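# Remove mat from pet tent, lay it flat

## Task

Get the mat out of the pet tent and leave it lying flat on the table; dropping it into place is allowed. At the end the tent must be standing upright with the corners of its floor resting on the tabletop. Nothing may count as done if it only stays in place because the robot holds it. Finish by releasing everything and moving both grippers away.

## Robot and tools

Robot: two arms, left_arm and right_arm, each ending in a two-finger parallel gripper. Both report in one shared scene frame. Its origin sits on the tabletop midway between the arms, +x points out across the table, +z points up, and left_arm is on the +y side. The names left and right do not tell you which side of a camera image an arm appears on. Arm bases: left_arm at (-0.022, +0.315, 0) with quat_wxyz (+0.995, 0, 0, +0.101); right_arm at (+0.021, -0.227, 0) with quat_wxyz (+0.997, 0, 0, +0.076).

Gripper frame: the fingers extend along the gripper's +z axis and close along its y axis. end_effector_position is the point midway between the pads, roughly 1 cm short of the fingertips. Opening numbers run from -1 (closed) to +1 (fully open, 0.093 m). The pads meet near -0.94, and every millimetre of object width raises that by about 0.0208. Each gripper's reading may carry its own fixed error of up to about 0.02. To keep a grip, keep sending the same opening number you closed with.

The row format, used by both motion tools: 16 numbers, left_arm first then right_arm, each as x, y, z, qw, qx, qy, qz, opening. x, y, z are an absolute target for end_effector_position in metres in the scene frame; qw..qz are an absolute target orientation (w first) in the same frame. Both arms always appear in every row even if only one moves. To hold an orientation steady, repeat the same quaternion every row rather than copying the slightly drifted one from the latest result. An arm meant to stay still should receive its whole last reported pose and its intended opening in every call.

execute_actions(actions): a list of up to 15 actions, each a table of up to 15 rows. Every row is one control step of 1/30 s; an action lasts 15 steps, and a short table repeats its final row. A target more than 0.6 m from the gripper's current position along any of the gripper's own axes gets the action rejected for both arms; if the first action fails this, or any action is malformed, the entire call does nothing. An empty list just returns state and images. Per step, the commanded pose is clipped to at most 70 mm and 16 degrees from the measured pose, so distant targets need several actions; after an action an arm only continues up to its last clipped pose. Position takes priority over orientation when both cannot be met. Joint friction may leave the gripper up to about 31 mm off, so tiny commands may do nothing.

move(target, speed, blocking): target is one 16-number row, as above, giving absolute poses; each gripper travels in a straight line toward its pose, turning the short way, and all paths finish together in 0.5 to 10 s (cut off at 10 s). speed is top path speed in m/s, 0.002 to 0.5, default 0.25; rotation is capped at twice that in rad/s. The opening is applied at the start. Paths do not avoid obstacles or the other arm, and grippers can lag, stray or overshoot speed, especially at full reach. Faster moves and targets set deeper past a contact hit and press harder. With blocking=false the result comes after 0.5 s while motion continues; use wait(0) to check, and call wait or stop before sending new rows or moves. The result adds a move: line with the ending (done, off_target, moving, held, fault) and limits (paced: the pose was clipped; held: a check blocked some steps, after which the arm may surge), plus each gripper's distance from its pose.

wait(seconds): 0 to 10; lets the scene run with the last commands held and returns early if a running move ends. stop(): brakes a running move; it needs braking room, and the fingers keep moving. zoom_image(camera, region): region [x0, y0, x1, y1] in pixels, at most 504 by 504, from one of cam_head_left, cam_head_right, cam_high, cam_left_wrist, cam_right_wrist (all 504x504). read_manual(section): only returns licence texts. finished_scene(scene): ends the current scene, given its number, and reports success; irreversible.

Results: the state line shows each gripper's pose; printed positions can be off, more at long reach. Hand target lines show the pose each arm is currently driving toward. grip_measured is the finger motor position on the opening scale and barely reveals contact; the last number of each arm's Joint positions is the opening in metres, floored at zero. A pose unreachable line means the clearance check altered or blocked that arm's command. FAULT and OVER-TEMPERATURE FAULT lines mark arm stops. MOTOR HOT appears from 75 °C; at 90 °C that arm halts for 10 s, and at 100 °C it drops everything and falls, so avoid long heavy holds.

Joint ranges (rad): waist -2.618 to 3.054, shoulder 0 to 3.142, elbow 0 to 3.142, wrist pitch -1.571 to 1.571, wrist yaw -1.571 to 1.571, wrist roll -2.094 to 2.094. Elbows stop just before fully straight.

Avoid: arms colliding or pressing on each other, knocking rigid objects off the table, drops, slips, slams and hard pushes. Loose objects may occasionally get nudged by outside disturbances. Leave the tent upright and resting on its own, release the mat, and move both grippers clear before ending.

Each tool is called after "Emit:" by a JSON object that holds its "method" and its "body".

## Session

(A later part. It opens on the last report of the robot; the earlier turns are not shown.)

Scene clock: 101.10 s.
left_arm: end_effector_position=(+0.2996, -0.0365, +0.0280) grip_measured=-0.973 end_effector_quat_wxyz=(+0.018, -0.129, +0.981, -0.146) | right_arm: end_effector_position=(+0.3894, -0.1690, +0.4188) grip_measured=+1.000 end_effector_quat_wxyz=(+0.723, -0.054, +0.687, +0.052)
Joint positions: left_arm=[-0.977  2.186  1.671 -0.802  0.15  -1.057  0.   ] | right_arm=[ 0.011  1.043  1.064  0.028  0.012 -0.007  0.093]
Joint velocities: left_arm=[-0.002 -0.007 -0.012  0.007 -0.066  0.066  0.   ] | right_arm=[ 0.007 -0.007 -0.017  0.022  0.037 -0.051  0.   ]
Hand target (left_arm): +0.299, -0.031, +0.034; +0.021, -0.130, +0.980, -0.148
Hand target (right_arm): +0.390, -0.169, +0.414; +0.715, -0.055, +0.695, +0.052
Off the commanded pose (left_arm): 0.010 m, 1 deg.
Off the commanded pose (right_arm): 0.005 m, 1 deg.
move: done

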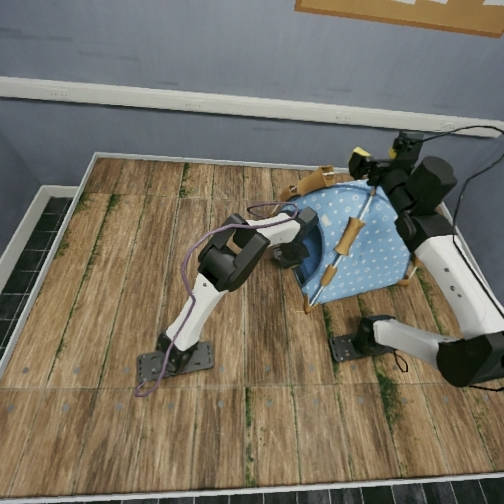

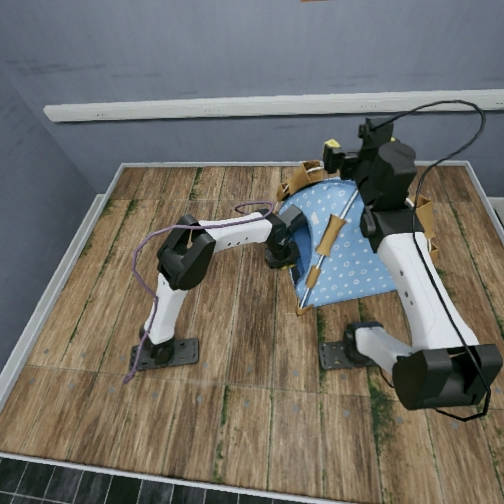

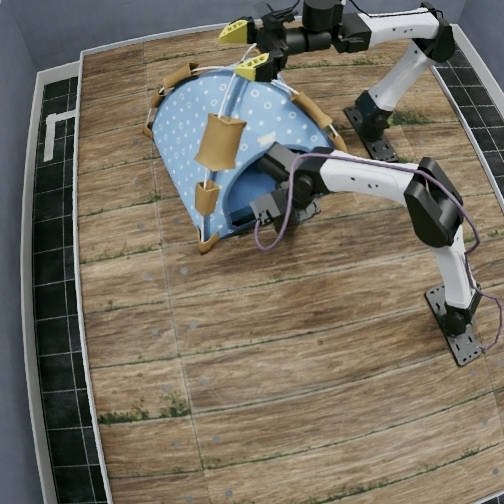

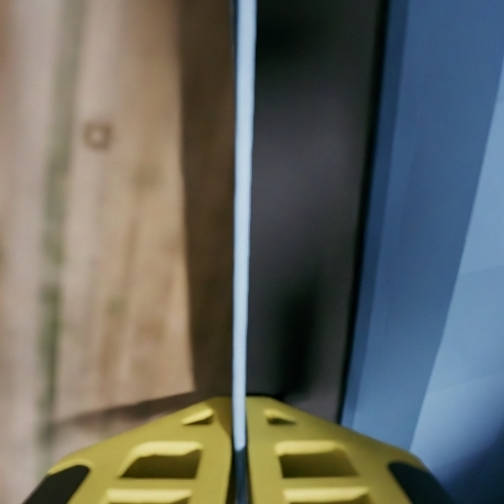

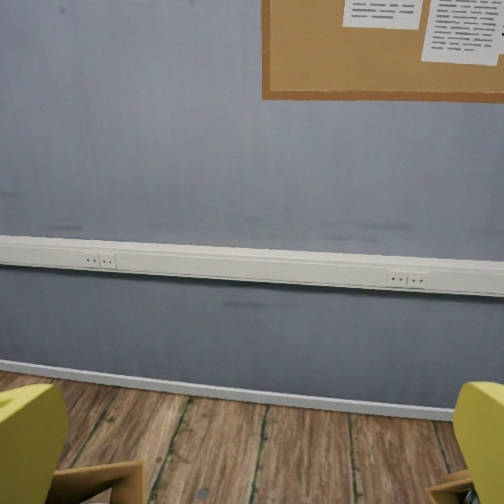

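Emit:
{"method": "move", "body": {"target": [0.3,-0.036,0.075,0.009,-0.13,0.989,-0.069,0,0.37,-0.2,0.38,0.26,0,0.966,0,1], "speed": 0.15}}

Emit:
{"method": "move", "body": {"target": [0.305,-0.075,0.065,0.009,-0.13,0.989,-0.069,0,0.37,-0.2,0.38,0.26,0,0.966,0,1], "speed": 0.06}}

Emit:
{"method": "move", "body": {"target": [0.303,-0.066,0.015,0.009,-0.13,0.989,-0.069,0,0.37,-0.2,0.38,0.26,0,0.966,0,1], "speed": 0.04}}

Scene clock: 109.60 s.
left_arm: end_effector_position=(+0.2984, -0.0316, +0.0741) grip_measured=-0.002 end_effector_quat_wxyz=(+0.006, -0.130, +0.989, -0.073) | right_arm: end_effector_position=(+0.3734, -0.1941, +0.3833) grip_measured=+1.000 end_effector_quat_wxyz=(+0.332, -0.017, +0.943, +0.010)
Joint positions: left_arm=[-0.998  2.268  2.02  -1.199  0.077 -1.062  0.045] | right_arm=[-0.038  1.658  2.307 -1.544  0.041  0.063  0.093]
Joint velocities: left_arm=[-0.012  0.002 -0.017 -0.066  0.022 -0.051 -0.   ] | right_arm=[ 0.012 -0.022  0.007  0.007 -0.022 -0.007  0.   ]
Hand target (left_arm): +0.299, -0.035, +0.075; +0.009, -0.129, +0.989, -0.070
Hand target (right_arm): +0.373, -0.200, +0.376; +0.316, -0.007, +0.949, +0.002
Off the commanded pose (left_arm): 0.005 m, 1 deg.
Off the commanded pose (right_arm): 0.008 m, 9 deg.
joint sent to its limit (right arm) — the command would take joint 4 (wrist pitch) past its lower limit, so that joint was sent only as far as its limit.
move: off_target (right_arm)

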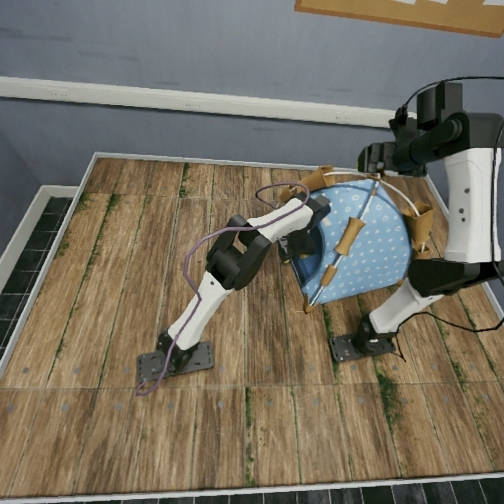

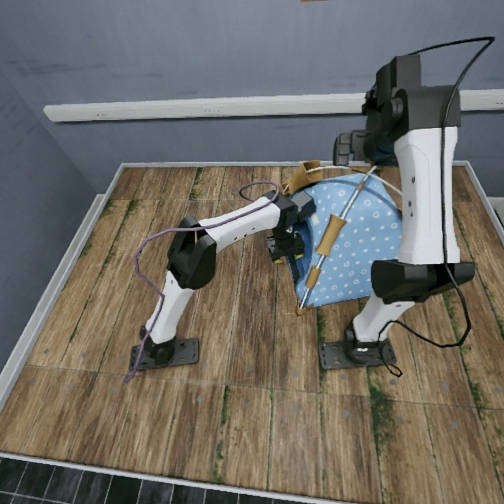

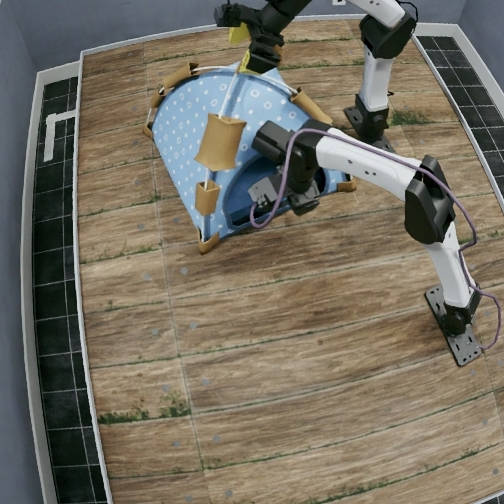

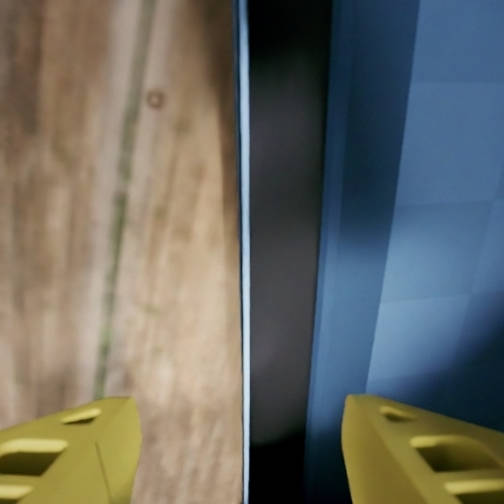

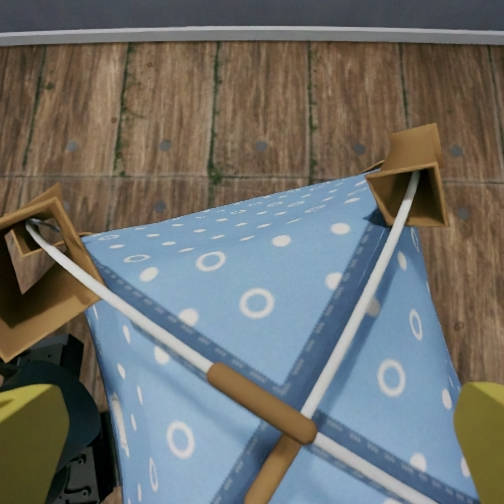

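Scene clock: 111.13 s.
left_arm: end_effector_position=(+0.3062, -0.0711, +0.0642) grip_measured=-0.002 end_effector_quat_wxyz=(+0.005, -0.131, +0.989, -0.073) | right_arm: end_effector_position=(+0.3732, -0.1941, +0.3832) grip_measured=+1.000 end_effector_quat_wxyz=(+0.331, -0.012, +0.943, +0.012)
Joint positions: left_arm=[-1.043  2.459  2.315 -1.3    0.073 -1.109  0.045] | right_arm=[-0.038  1.658  2.307 -1.544  0.041  0.074  0.093]
Joint velocities: left_arm=[-0.007 -0.002  0.032 -0.066 -0.037  0.007  0.001] | right_arm=[-0.007 -0.007 -0.027  0.037 -0.037  0.007  0.   ]
Hand target (left_arm): +0.305, -0.075, +0.065; +0.009, -0.130, +0.989, -0.070
Hand target (right_arm): +0.370, -0.200, +0.379; +0.321, -0.001, +0.947, +0.006
Off the commanded pose (left_arm): 0.004 m, 1 deg.
Off the commanded pose (right_arm): 0.007 m, 9 deg.
joint sent to its limit (right arm) — the command would take joint 4 (wrist pitch) past its lower limit, so that joint was sent only as far as its limit.
move: off_target (right_arm)

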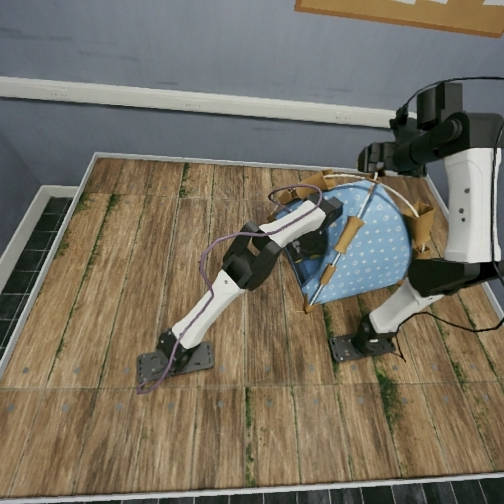

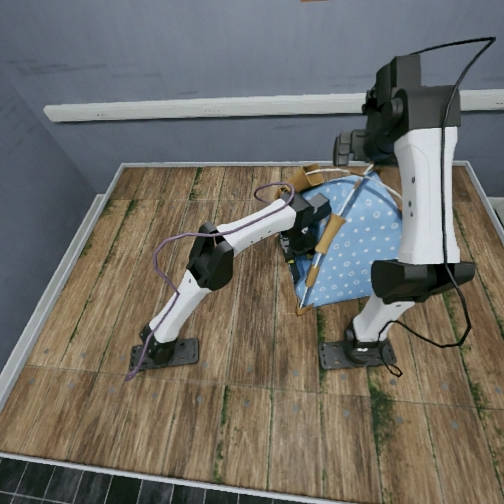

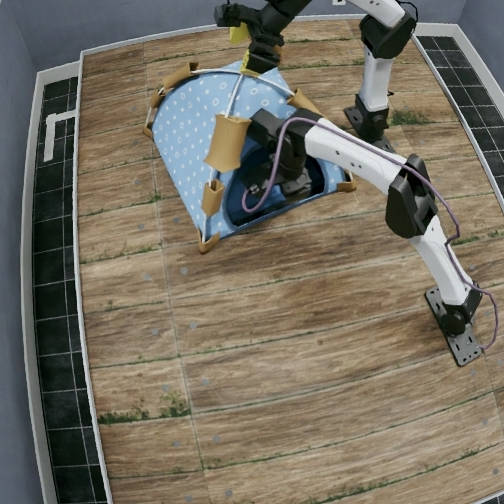

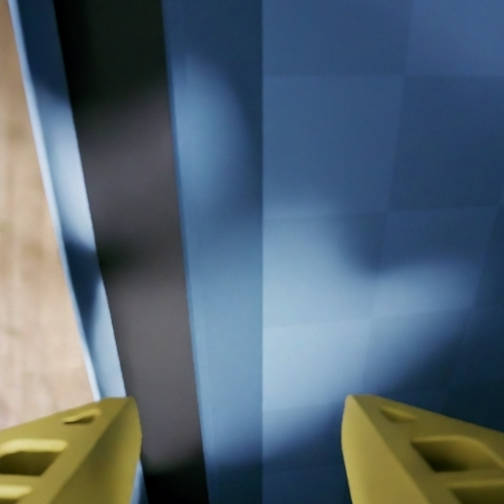

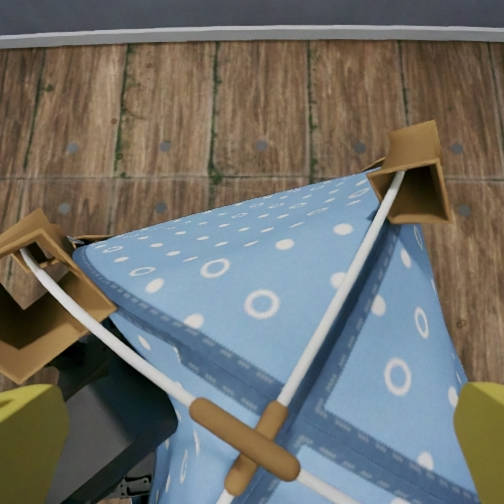

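Scene clock: 113.30 s.
left_arm: end_effector_position=(+0.3043, -0.0689, +0.0261) grip_measured=-0.002 end_effector_quat_wxyz=(+0.006, -0.131, +0.989, -0.074) | right_arm: end_effector_position=(+0.3732, -0.1941, +0.3832) grip_measured=+1.000 end_effector_quat_wxyz=(+0.331, -0.012, +0.943, +0.012)
Joint positions: left_arm=[-1.043  2.434  2.118 -1.125  0.073 -1.109  0.045] | right_arm=[-0.038  1.658  2.307 -1.544  0.041  0.075  0.093]
Joint velocities: left_arm=[ 0.007 -0.002 -0.007  0.081  0.051 -0.007  0.   ] | right_arm=[-0.012 -0.002 -0.007 -0.022  0.037 -0.095  0.   ]
Hand target (left_arm): +0.304, -0.067, +0.015; +0.009, -0.130, +0.989, -0.069
Hand target (right_arm): +0.370, -0.200, +0.379; +0.321, -0.001, +0.947, +0.006
Off the commanded pose (left_arm): 0.012 m, 1 deg.
Off the commanded pose (right_arm): 0.007 m, 9 deg.
joint sent to its limit (right arm) — the command would take joint 4 (wrist pitch) past its lower limit, so that joint was sent only as far as its limit.
move: off_target (left_arm, right_arm)

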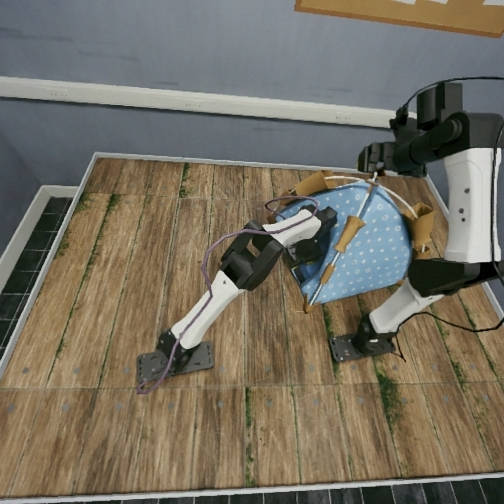

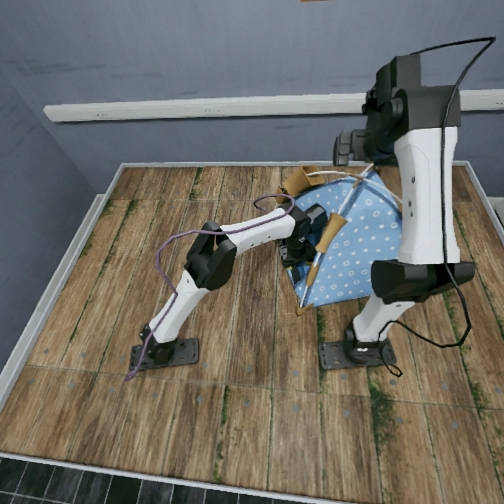

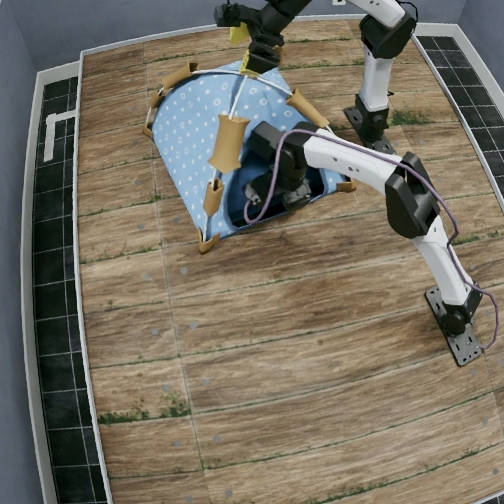

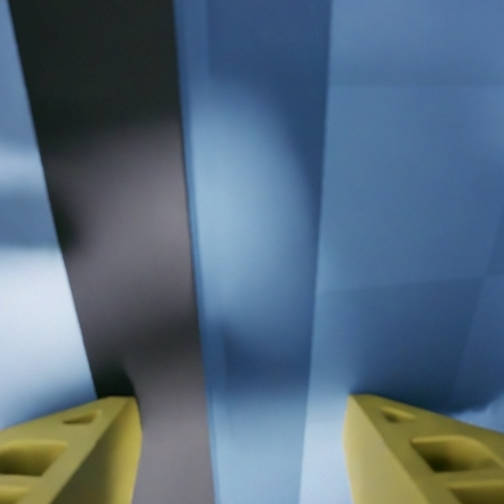

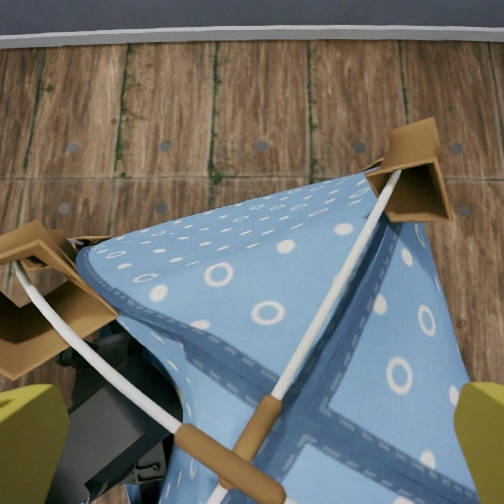

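Inner finger digs in the mat; try closing while pressing, then lift.

Emit:
{"method": "move", "body": {"target": [0.303,-0.066,0.0,0.015,-0.13,0.985,-0.11,-1,0.37,-0.2,0.38,0.32,0,0.947,0,1], "speed": 0.05}}

Emit:
{"method": "move", "body": {"target": [0.298,-0.04,0.08,0.028,-0.127,0.967,-0.214,-1,0.37,-0.2,0.33,0.26,0,0.966,0,1], "speed": 0.06}}

Scene clock: 116.57 s.
left_arm: end_effector_position=(+0.3056, -0.0698, +0.0277) grip_measured=-0.976 end_effector_quat_wxyz=(+0.024, -0.131, +0.984, -0.119) | right_arm: end_effector_position=(+0.3734, -0.1960, +0.3833) grip_measured=+1.000 end_effector_quat_wxyz=(+0.332, -0.008, +0.943, +0.007)
Joint positions: left_arm=[-1.034  2.333  1.928 -0.941  0.096 -1.109  0.   ] | right_arm=[-0.038  1.658  2.307 -1.544  0.053  0.079  0.093]
Joint velocities: left_arm=[ 0.002  0.007 -0.012 -0.037  0.007 -0.037  0.   ] | right_arm=[ 0.027 -0.017  0.007  0.037  0.037 -0.037  0.   ]
Hand target (left_arm): +0.303, -0.066, +0.001; +0.014, -0.130, +0.985, -0.109
Hand target (right_arm): +0.370, -0.200, +0.380; +0.323, -0.000, +0.947, +0.000
Off the commanded pose (left_arm): 0.028 m, 2 deg.
Off the commanded pose (right_arm): 0.006 m, 2 deg.
joint sent to its limit (right arm) — the command would take joint 4 (wrist pitch) past its lower limit, so that joint was sent only as far as its limit.
move: off_target (left_arm)

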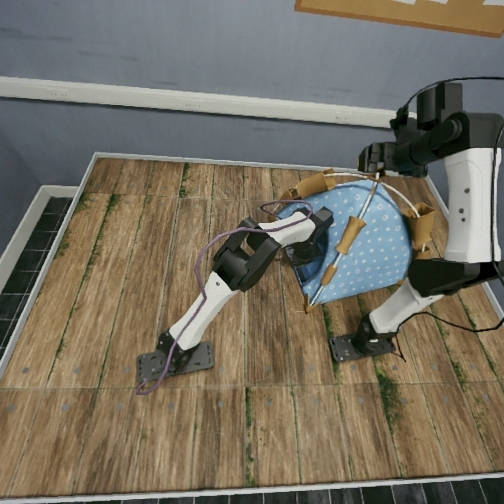

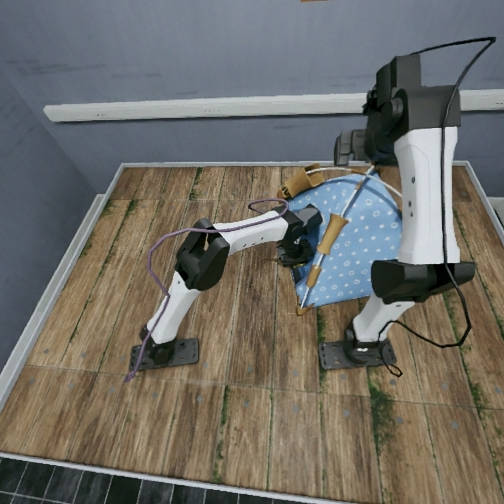

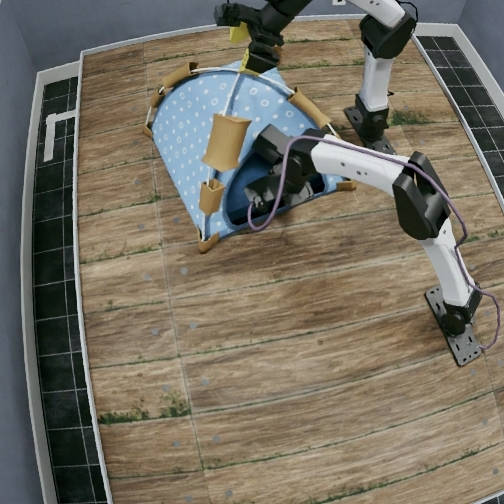

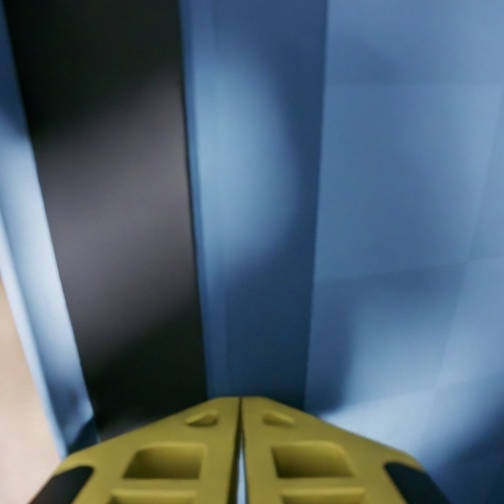

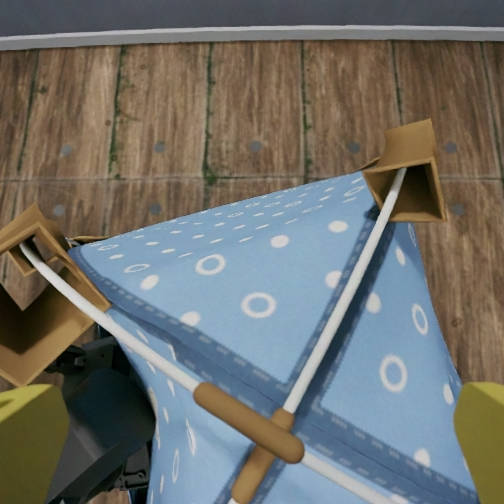

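Scene clock: 118.50 s.
left_arm: end_effector_position=(+0.2974, -0.0411, +0.0733) grip_measured=-0.976 end_effector_quat_wxyz=(+0.025, -0.130, +0.971, -0.201) | right_arm: end_effector_position=(+0.3740, -0.1959, +0.3338) grip_measured=+1.000 end_effector_quat_wxyz=(+0.266, -0.010, +0.964, +0.000)
Joint positions: left_arm=[-0.967  2.071  1.64  -0.786  0.209 -1.07   0.   ] | right_arm=[-0.038  1.647  2.122 -1.51   0.053  0.079  0.093]
Joint velocities: left_arm=[-0.017 -0.007 -0.002  0.022  0.051 -0.051  0.   ] | right_arm=[ 0.002 -0.002  0.012  0.022 -0.022 -0.007  0.   ]
Hand target (left_arm): +0.297, -0.040, +0.080; +0.028, -0.128, +0.968, -0.213
Hand target (right_arm): +0.371, -0.200, +0.330; +0.260, -0.001, +0.966, -0.000
Off the commanded pose (left_arm): 0.007 m, 2 deg.
Off the commanded pose (right_arm): 0.007 m, 1 deg.
move: done

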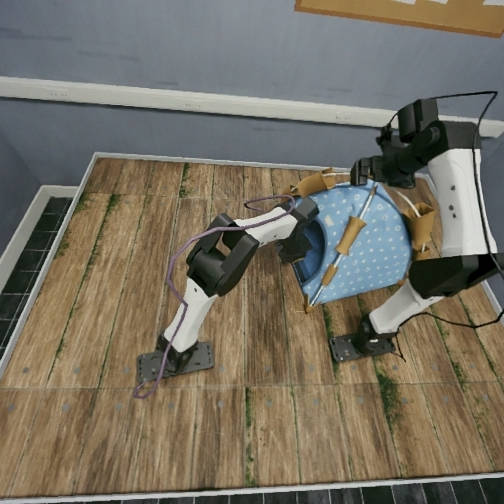

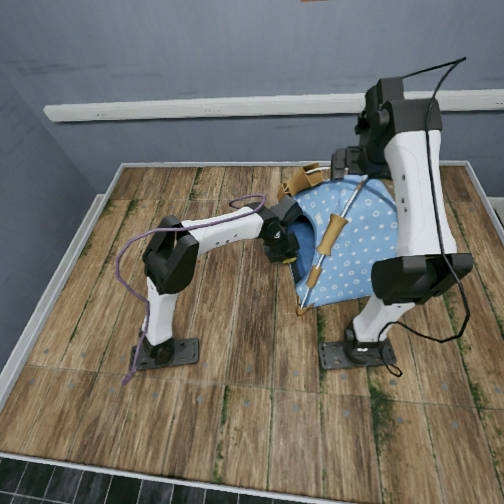

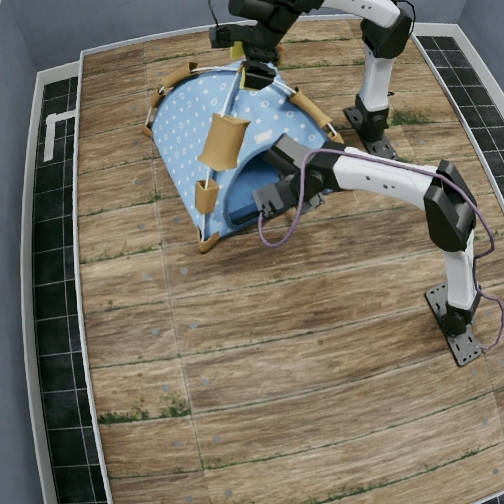

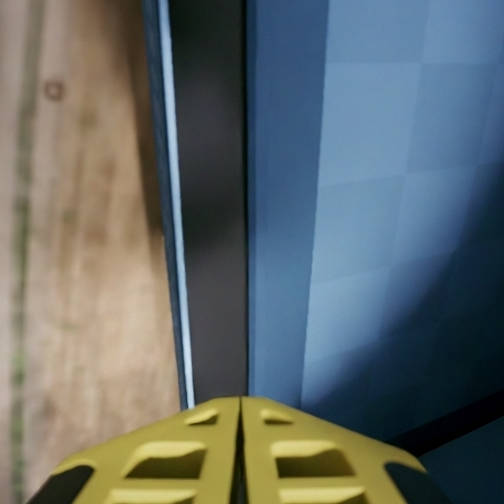

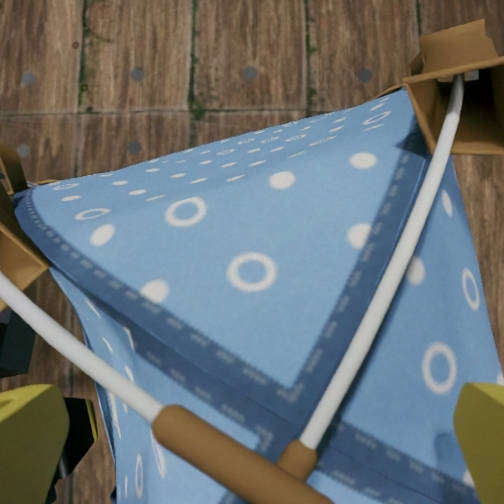

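Emit:
{"method": "move", "body": {"target": [0.305,-0.075,0.065,0.009,-0.13,0.989,-0.069,0,0.37,-0.2,0.295,0.26,0,0.966,0,1], "speed": 0.08}}

Emit:
{"method": "move", "body": {"target": [0.303,-0.066,0.018,0.009,-0.13,0.989,-0.069,0,0.37,-0.2,0.295,0.26,0,0.966,0,-0.6], "speed": 0.04}}

Emit:
{"method": "move", "body": {"target": [0.302,-0.058,0.022,0.054,-0.117,0.898,-0.419,0,0.37,-0.2,0.295,0.26,0,0.966,0,-0.6], "speed": 0.1}}

Emit:
{"method": "move", "body": {"target": [0.31,-0.095,0.012,0.054,-0.117,0.898,-0.419,0,0.37,-0.2,0.295,0.26,0,0.966,0,-0.6], "speed": 0.04}}

Scene clock: 126.20 s.
left_arm: end_effector_position=(+0.3050, -0.0714, +0.0655) grip_measured=-0.002 end_effector_quat_wxyz=(+0.007, -0.129, +0.989, -0.074) | right_arm: end_effector_position=(+0.3769, -0.1956, +0.3111) grip_measured=+1.000 end_effector_quat_wxyz=(+0.287, -0.009, +0.958, +0.002)
Joint positions: left_arm=[-1.045  2.451  2.306 -1.296  0.072 -1.108  0.045] | right_arm=[-0.038  1.54   1.871 -1.321  0.053  0.079  0.093]
Joint velocities: left_arm=[-0.017 -0.017  0.007 -0.212  0.051 -0.022  0.   ] | right_arm=[-0.007  0.022 -0.017 -0.022  0.037 -0.022  0.   ]
Hand target (left_arm): +0.305, -0.075, +0.065; +0.009, -0.129, +0.989, -0.071
Hand target (right_arm): +0.371, -0.200, +0.296; +0.260, -0.000, +0.966, -0.000
Off the commanded pose (left_arm): 0.004 m, 1 deg.
Off the commanded pose (right_arm): 0.018 m, 3 deg.
move: off_target (right_arm)

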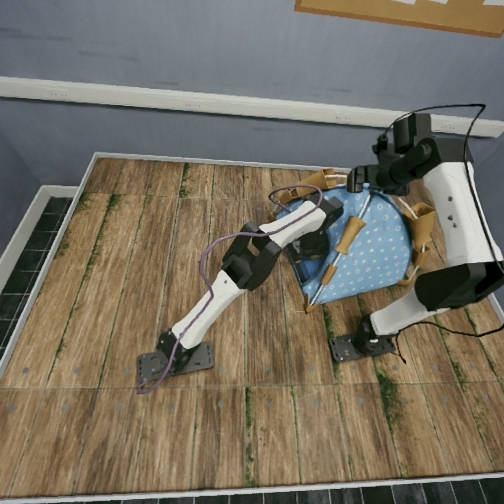

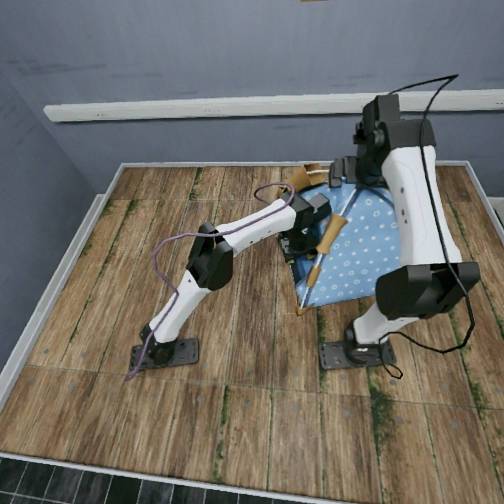

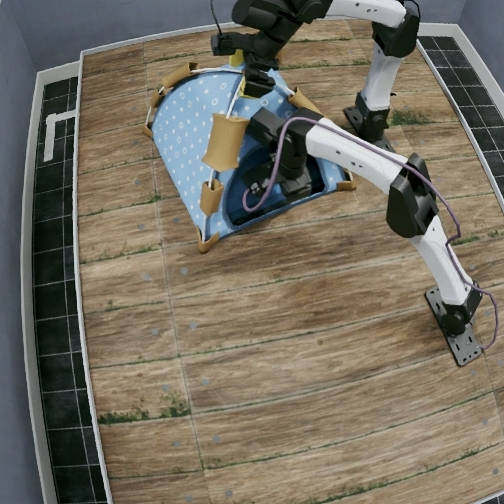

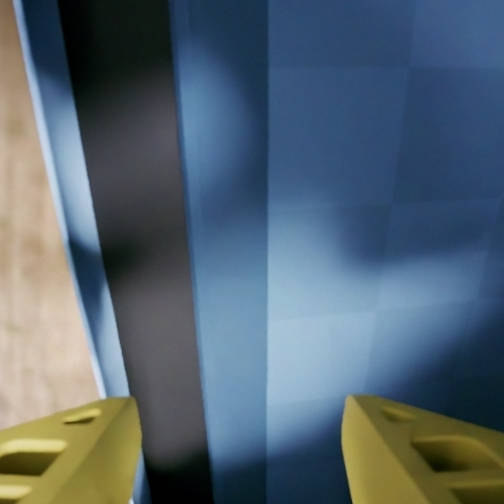

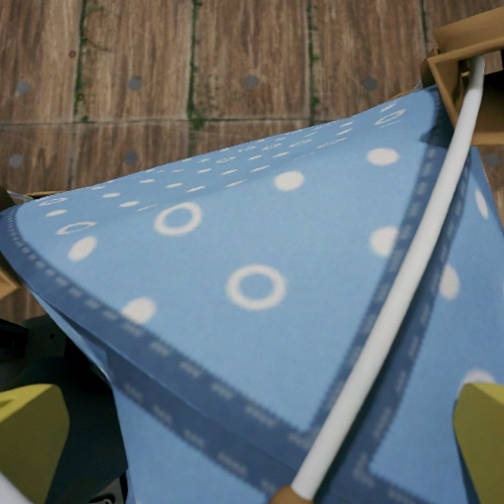

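Scene clock: 127.63 s.
left_arm: end_effector_position=(+0.3030, -0.0688, +0.0311) grip_measured=-0.002 end_effector_quat_wxyz=(+0.007, -0.129, +0.989, -0.073) | right_arm: end_effector_position=(+0.3757, -0.1997, +0.3087) grip_measured=-0.557 end_effector_quat_wxyz=(+0.283, -0.009, +0.959, -0.009)
Joint positions: left_arm=[-1.045  2.429  2.129 -1.142  0.071 -1.108  0.045] | right_arm=[-0.04   1.54   1.866 -1.327  0.072  0.071  0.018]
Joint velocities: left_arm=[-0.012  0.002  0.012  0.007  0.037 -0.022 -0.   ] | right_arm=[-0.002 -0.007  0.012  0.007  0.022 -0.007  0.001]
Hand target (left_arm): +0.303, -0.067, +0.018; +0.008, -0.130, +0.989, -0.068
Hand target (right_arm): +0.370, -0.200, +0.295; +0.259, -0.000, +0.966, -0.000
Off the commanded pose (left_arm): 0.013 m, 1 deg.
Off the commanded pose (right_arm): 0.015 m, 3 deg.
move: off_target (left_arm, right_arm)

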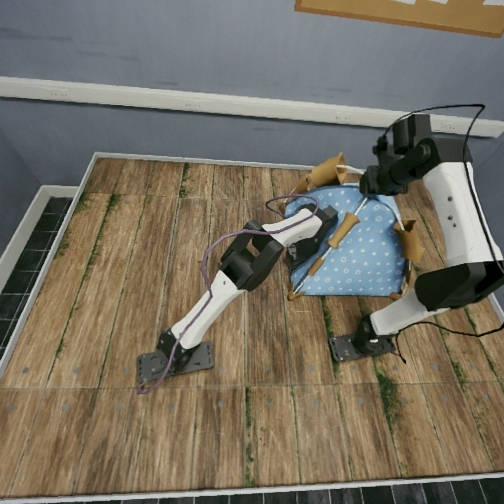

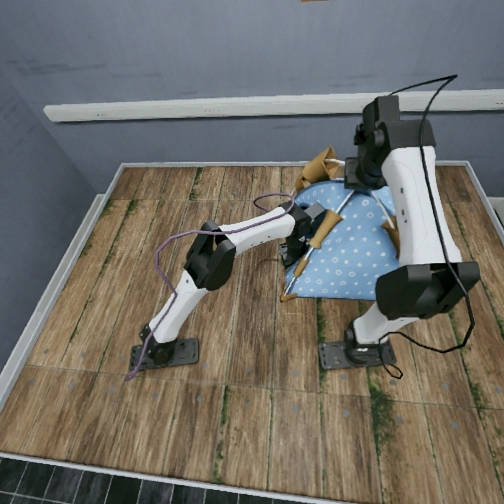

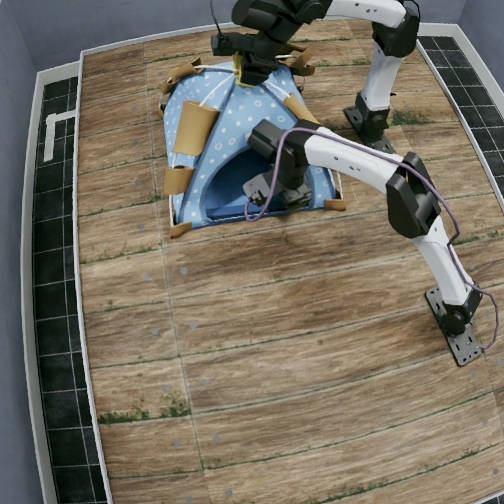

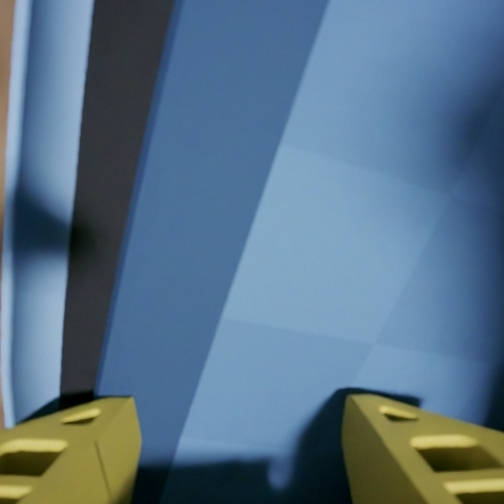

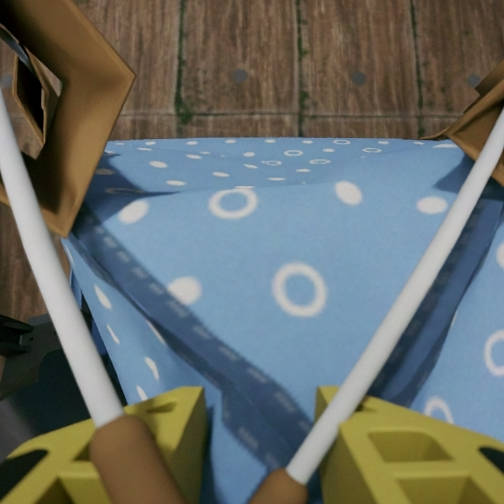

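Scene clock: 131.67 s.
left_arm: end_effector_position=(+0.3103, -0.0714, +0.0467) grip_measured=-0.002 end_effector_quat_wxyz=(+0.066, -0.107, +0.887, -0.444) | right_arm: end_effector_position=(+0.3759, -0.1983, +0.3087) grip_measured=-0.557 end_effector_quat_wxyz=(+0.283, -0.009, +0.959, -0.004)
Joint positions: left_arm=[-0.913  2.029  1.133  0.164  0.464 -1.161  0.045] | right_arm=[-0.04   1.54   1.866 -1.326  0.064  0.074  0.018]
Joint velocities: left_arm=[ 0.012 -0.007 -0.007 -0.007 -0.007 -0.022 -0.001] | right_arm=[ 0.002  0.002  0.022 -0.022  0.081  0.007 -0.001]
Hand target (left_arm): +0.303, -0.058, +0.024; +0.054, -0.120, +0.898, -0.419
Hand target (right_arm): +0.370, -0.200, +0.295; +0.260, -0.000, +0.966, -0.000
Off the commanded pose (left_arm): 0.029 m, 4 deg.
Off the commanded pose (right_arm): 0.015 m, 3 deg.
move: off_target (left_arm, right_arm)

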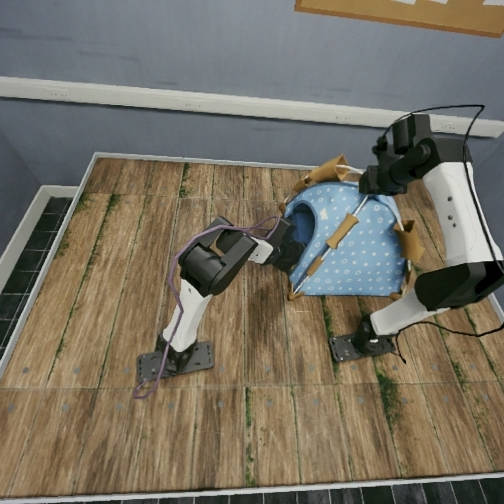

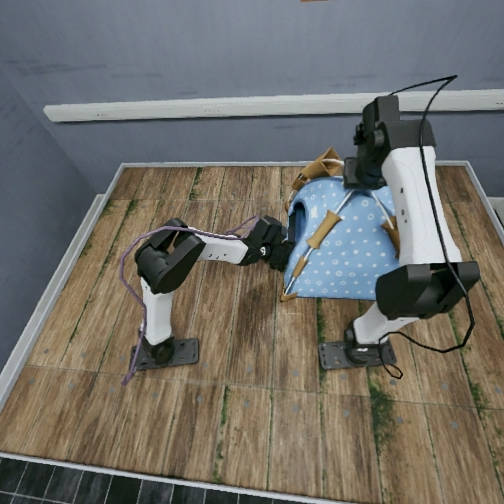

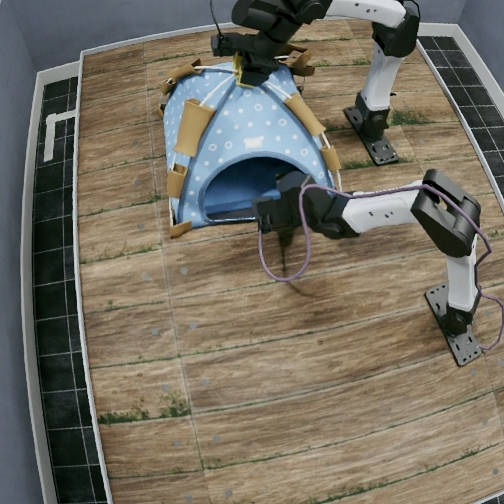

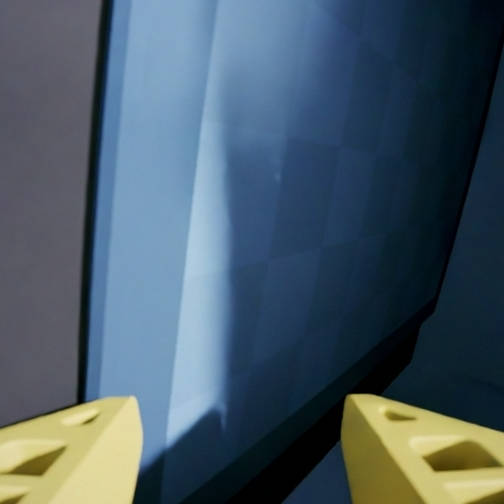

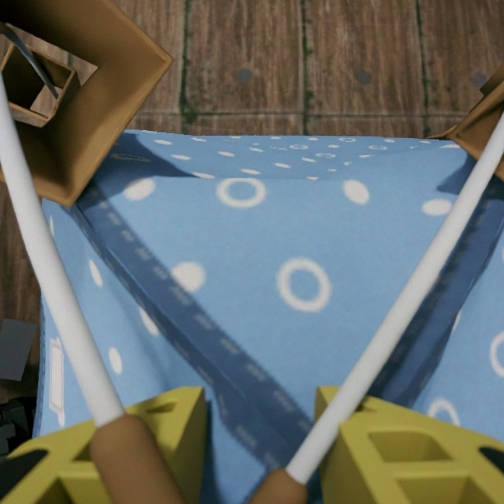

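Scene clock: 132.97 s.
left_arm: end_effector_position=(+0.3157, -0.0929, +0.0474) grip_measured=-0.002 end_effector_quat_wxyz=(+0.068, -0.106, +0.883, -0.452) | right_arm: end_effector_position=(+0.3759, -0.1985, +0.3088) grip_measured=-0.557 end_effector_quat_wxyz=(+0.283, -0.009, +0.959, -0.005)
Joint positions: left_arm=[-0.941  2.083  1.204  0.177  0.45  -1.189  0.045] | right_arm=[-0.04   1.54   1.866 -1.326  0.065  0.074  0.018]
Joint velocities: left_arm=[-0.017 -0.012  0.022 -0.037 -0.007  0.007 -0.   ] | right_arm=[-0.007 -0.012 -0.007  0.037  0.007 -0.11  -0.001]
Hand target (left_arm): +0.309, -0.093, +0.013; +0.054, -0.116, +0.899, -0.420
Hand target (right_arm): +0.370, -0.200, +0.295; +0.260, -0.000, +0.966, -0.000
Off the commanded pose (left_arm): 0.036 m, 5 deg.
Off the commanded pose (right_arm): 0.015 m, 3 deg.
move: off_target (left_arm, right_arm)

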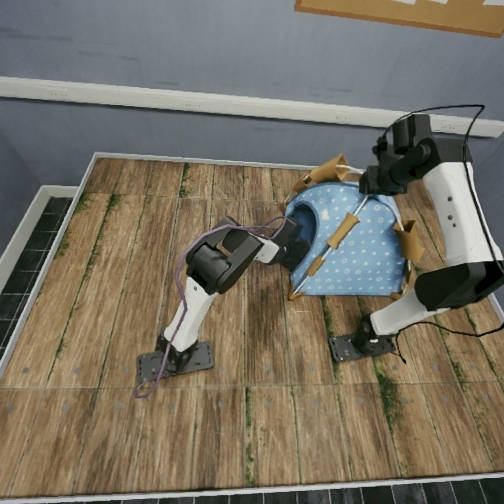

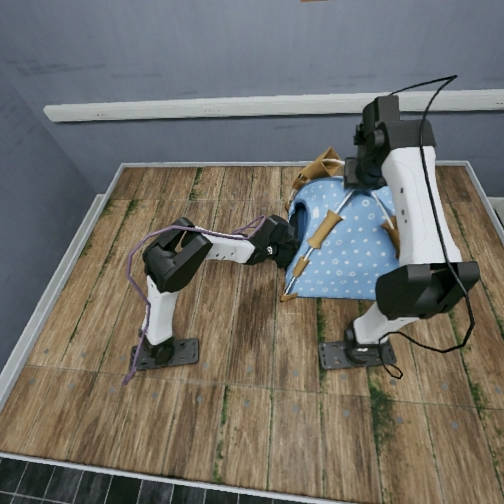

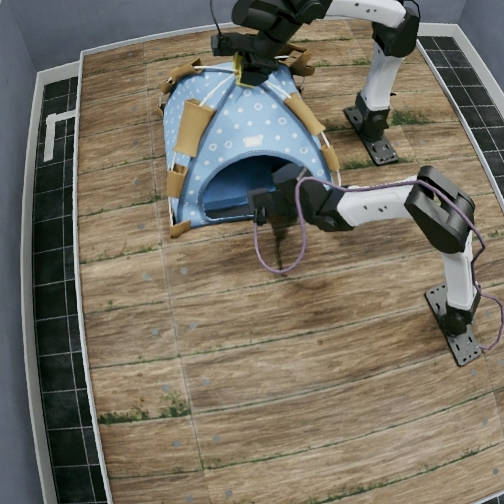

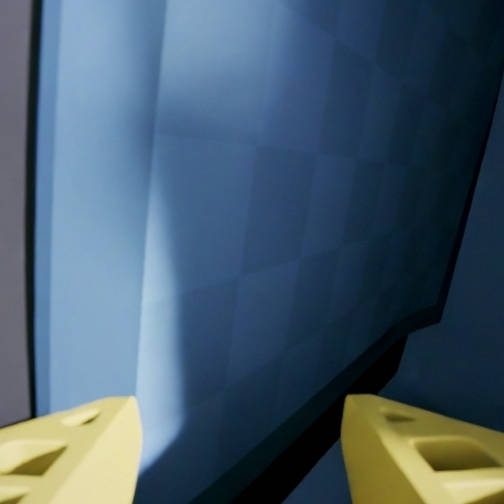

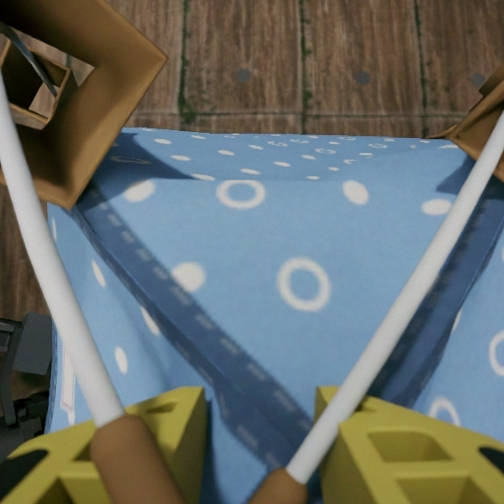

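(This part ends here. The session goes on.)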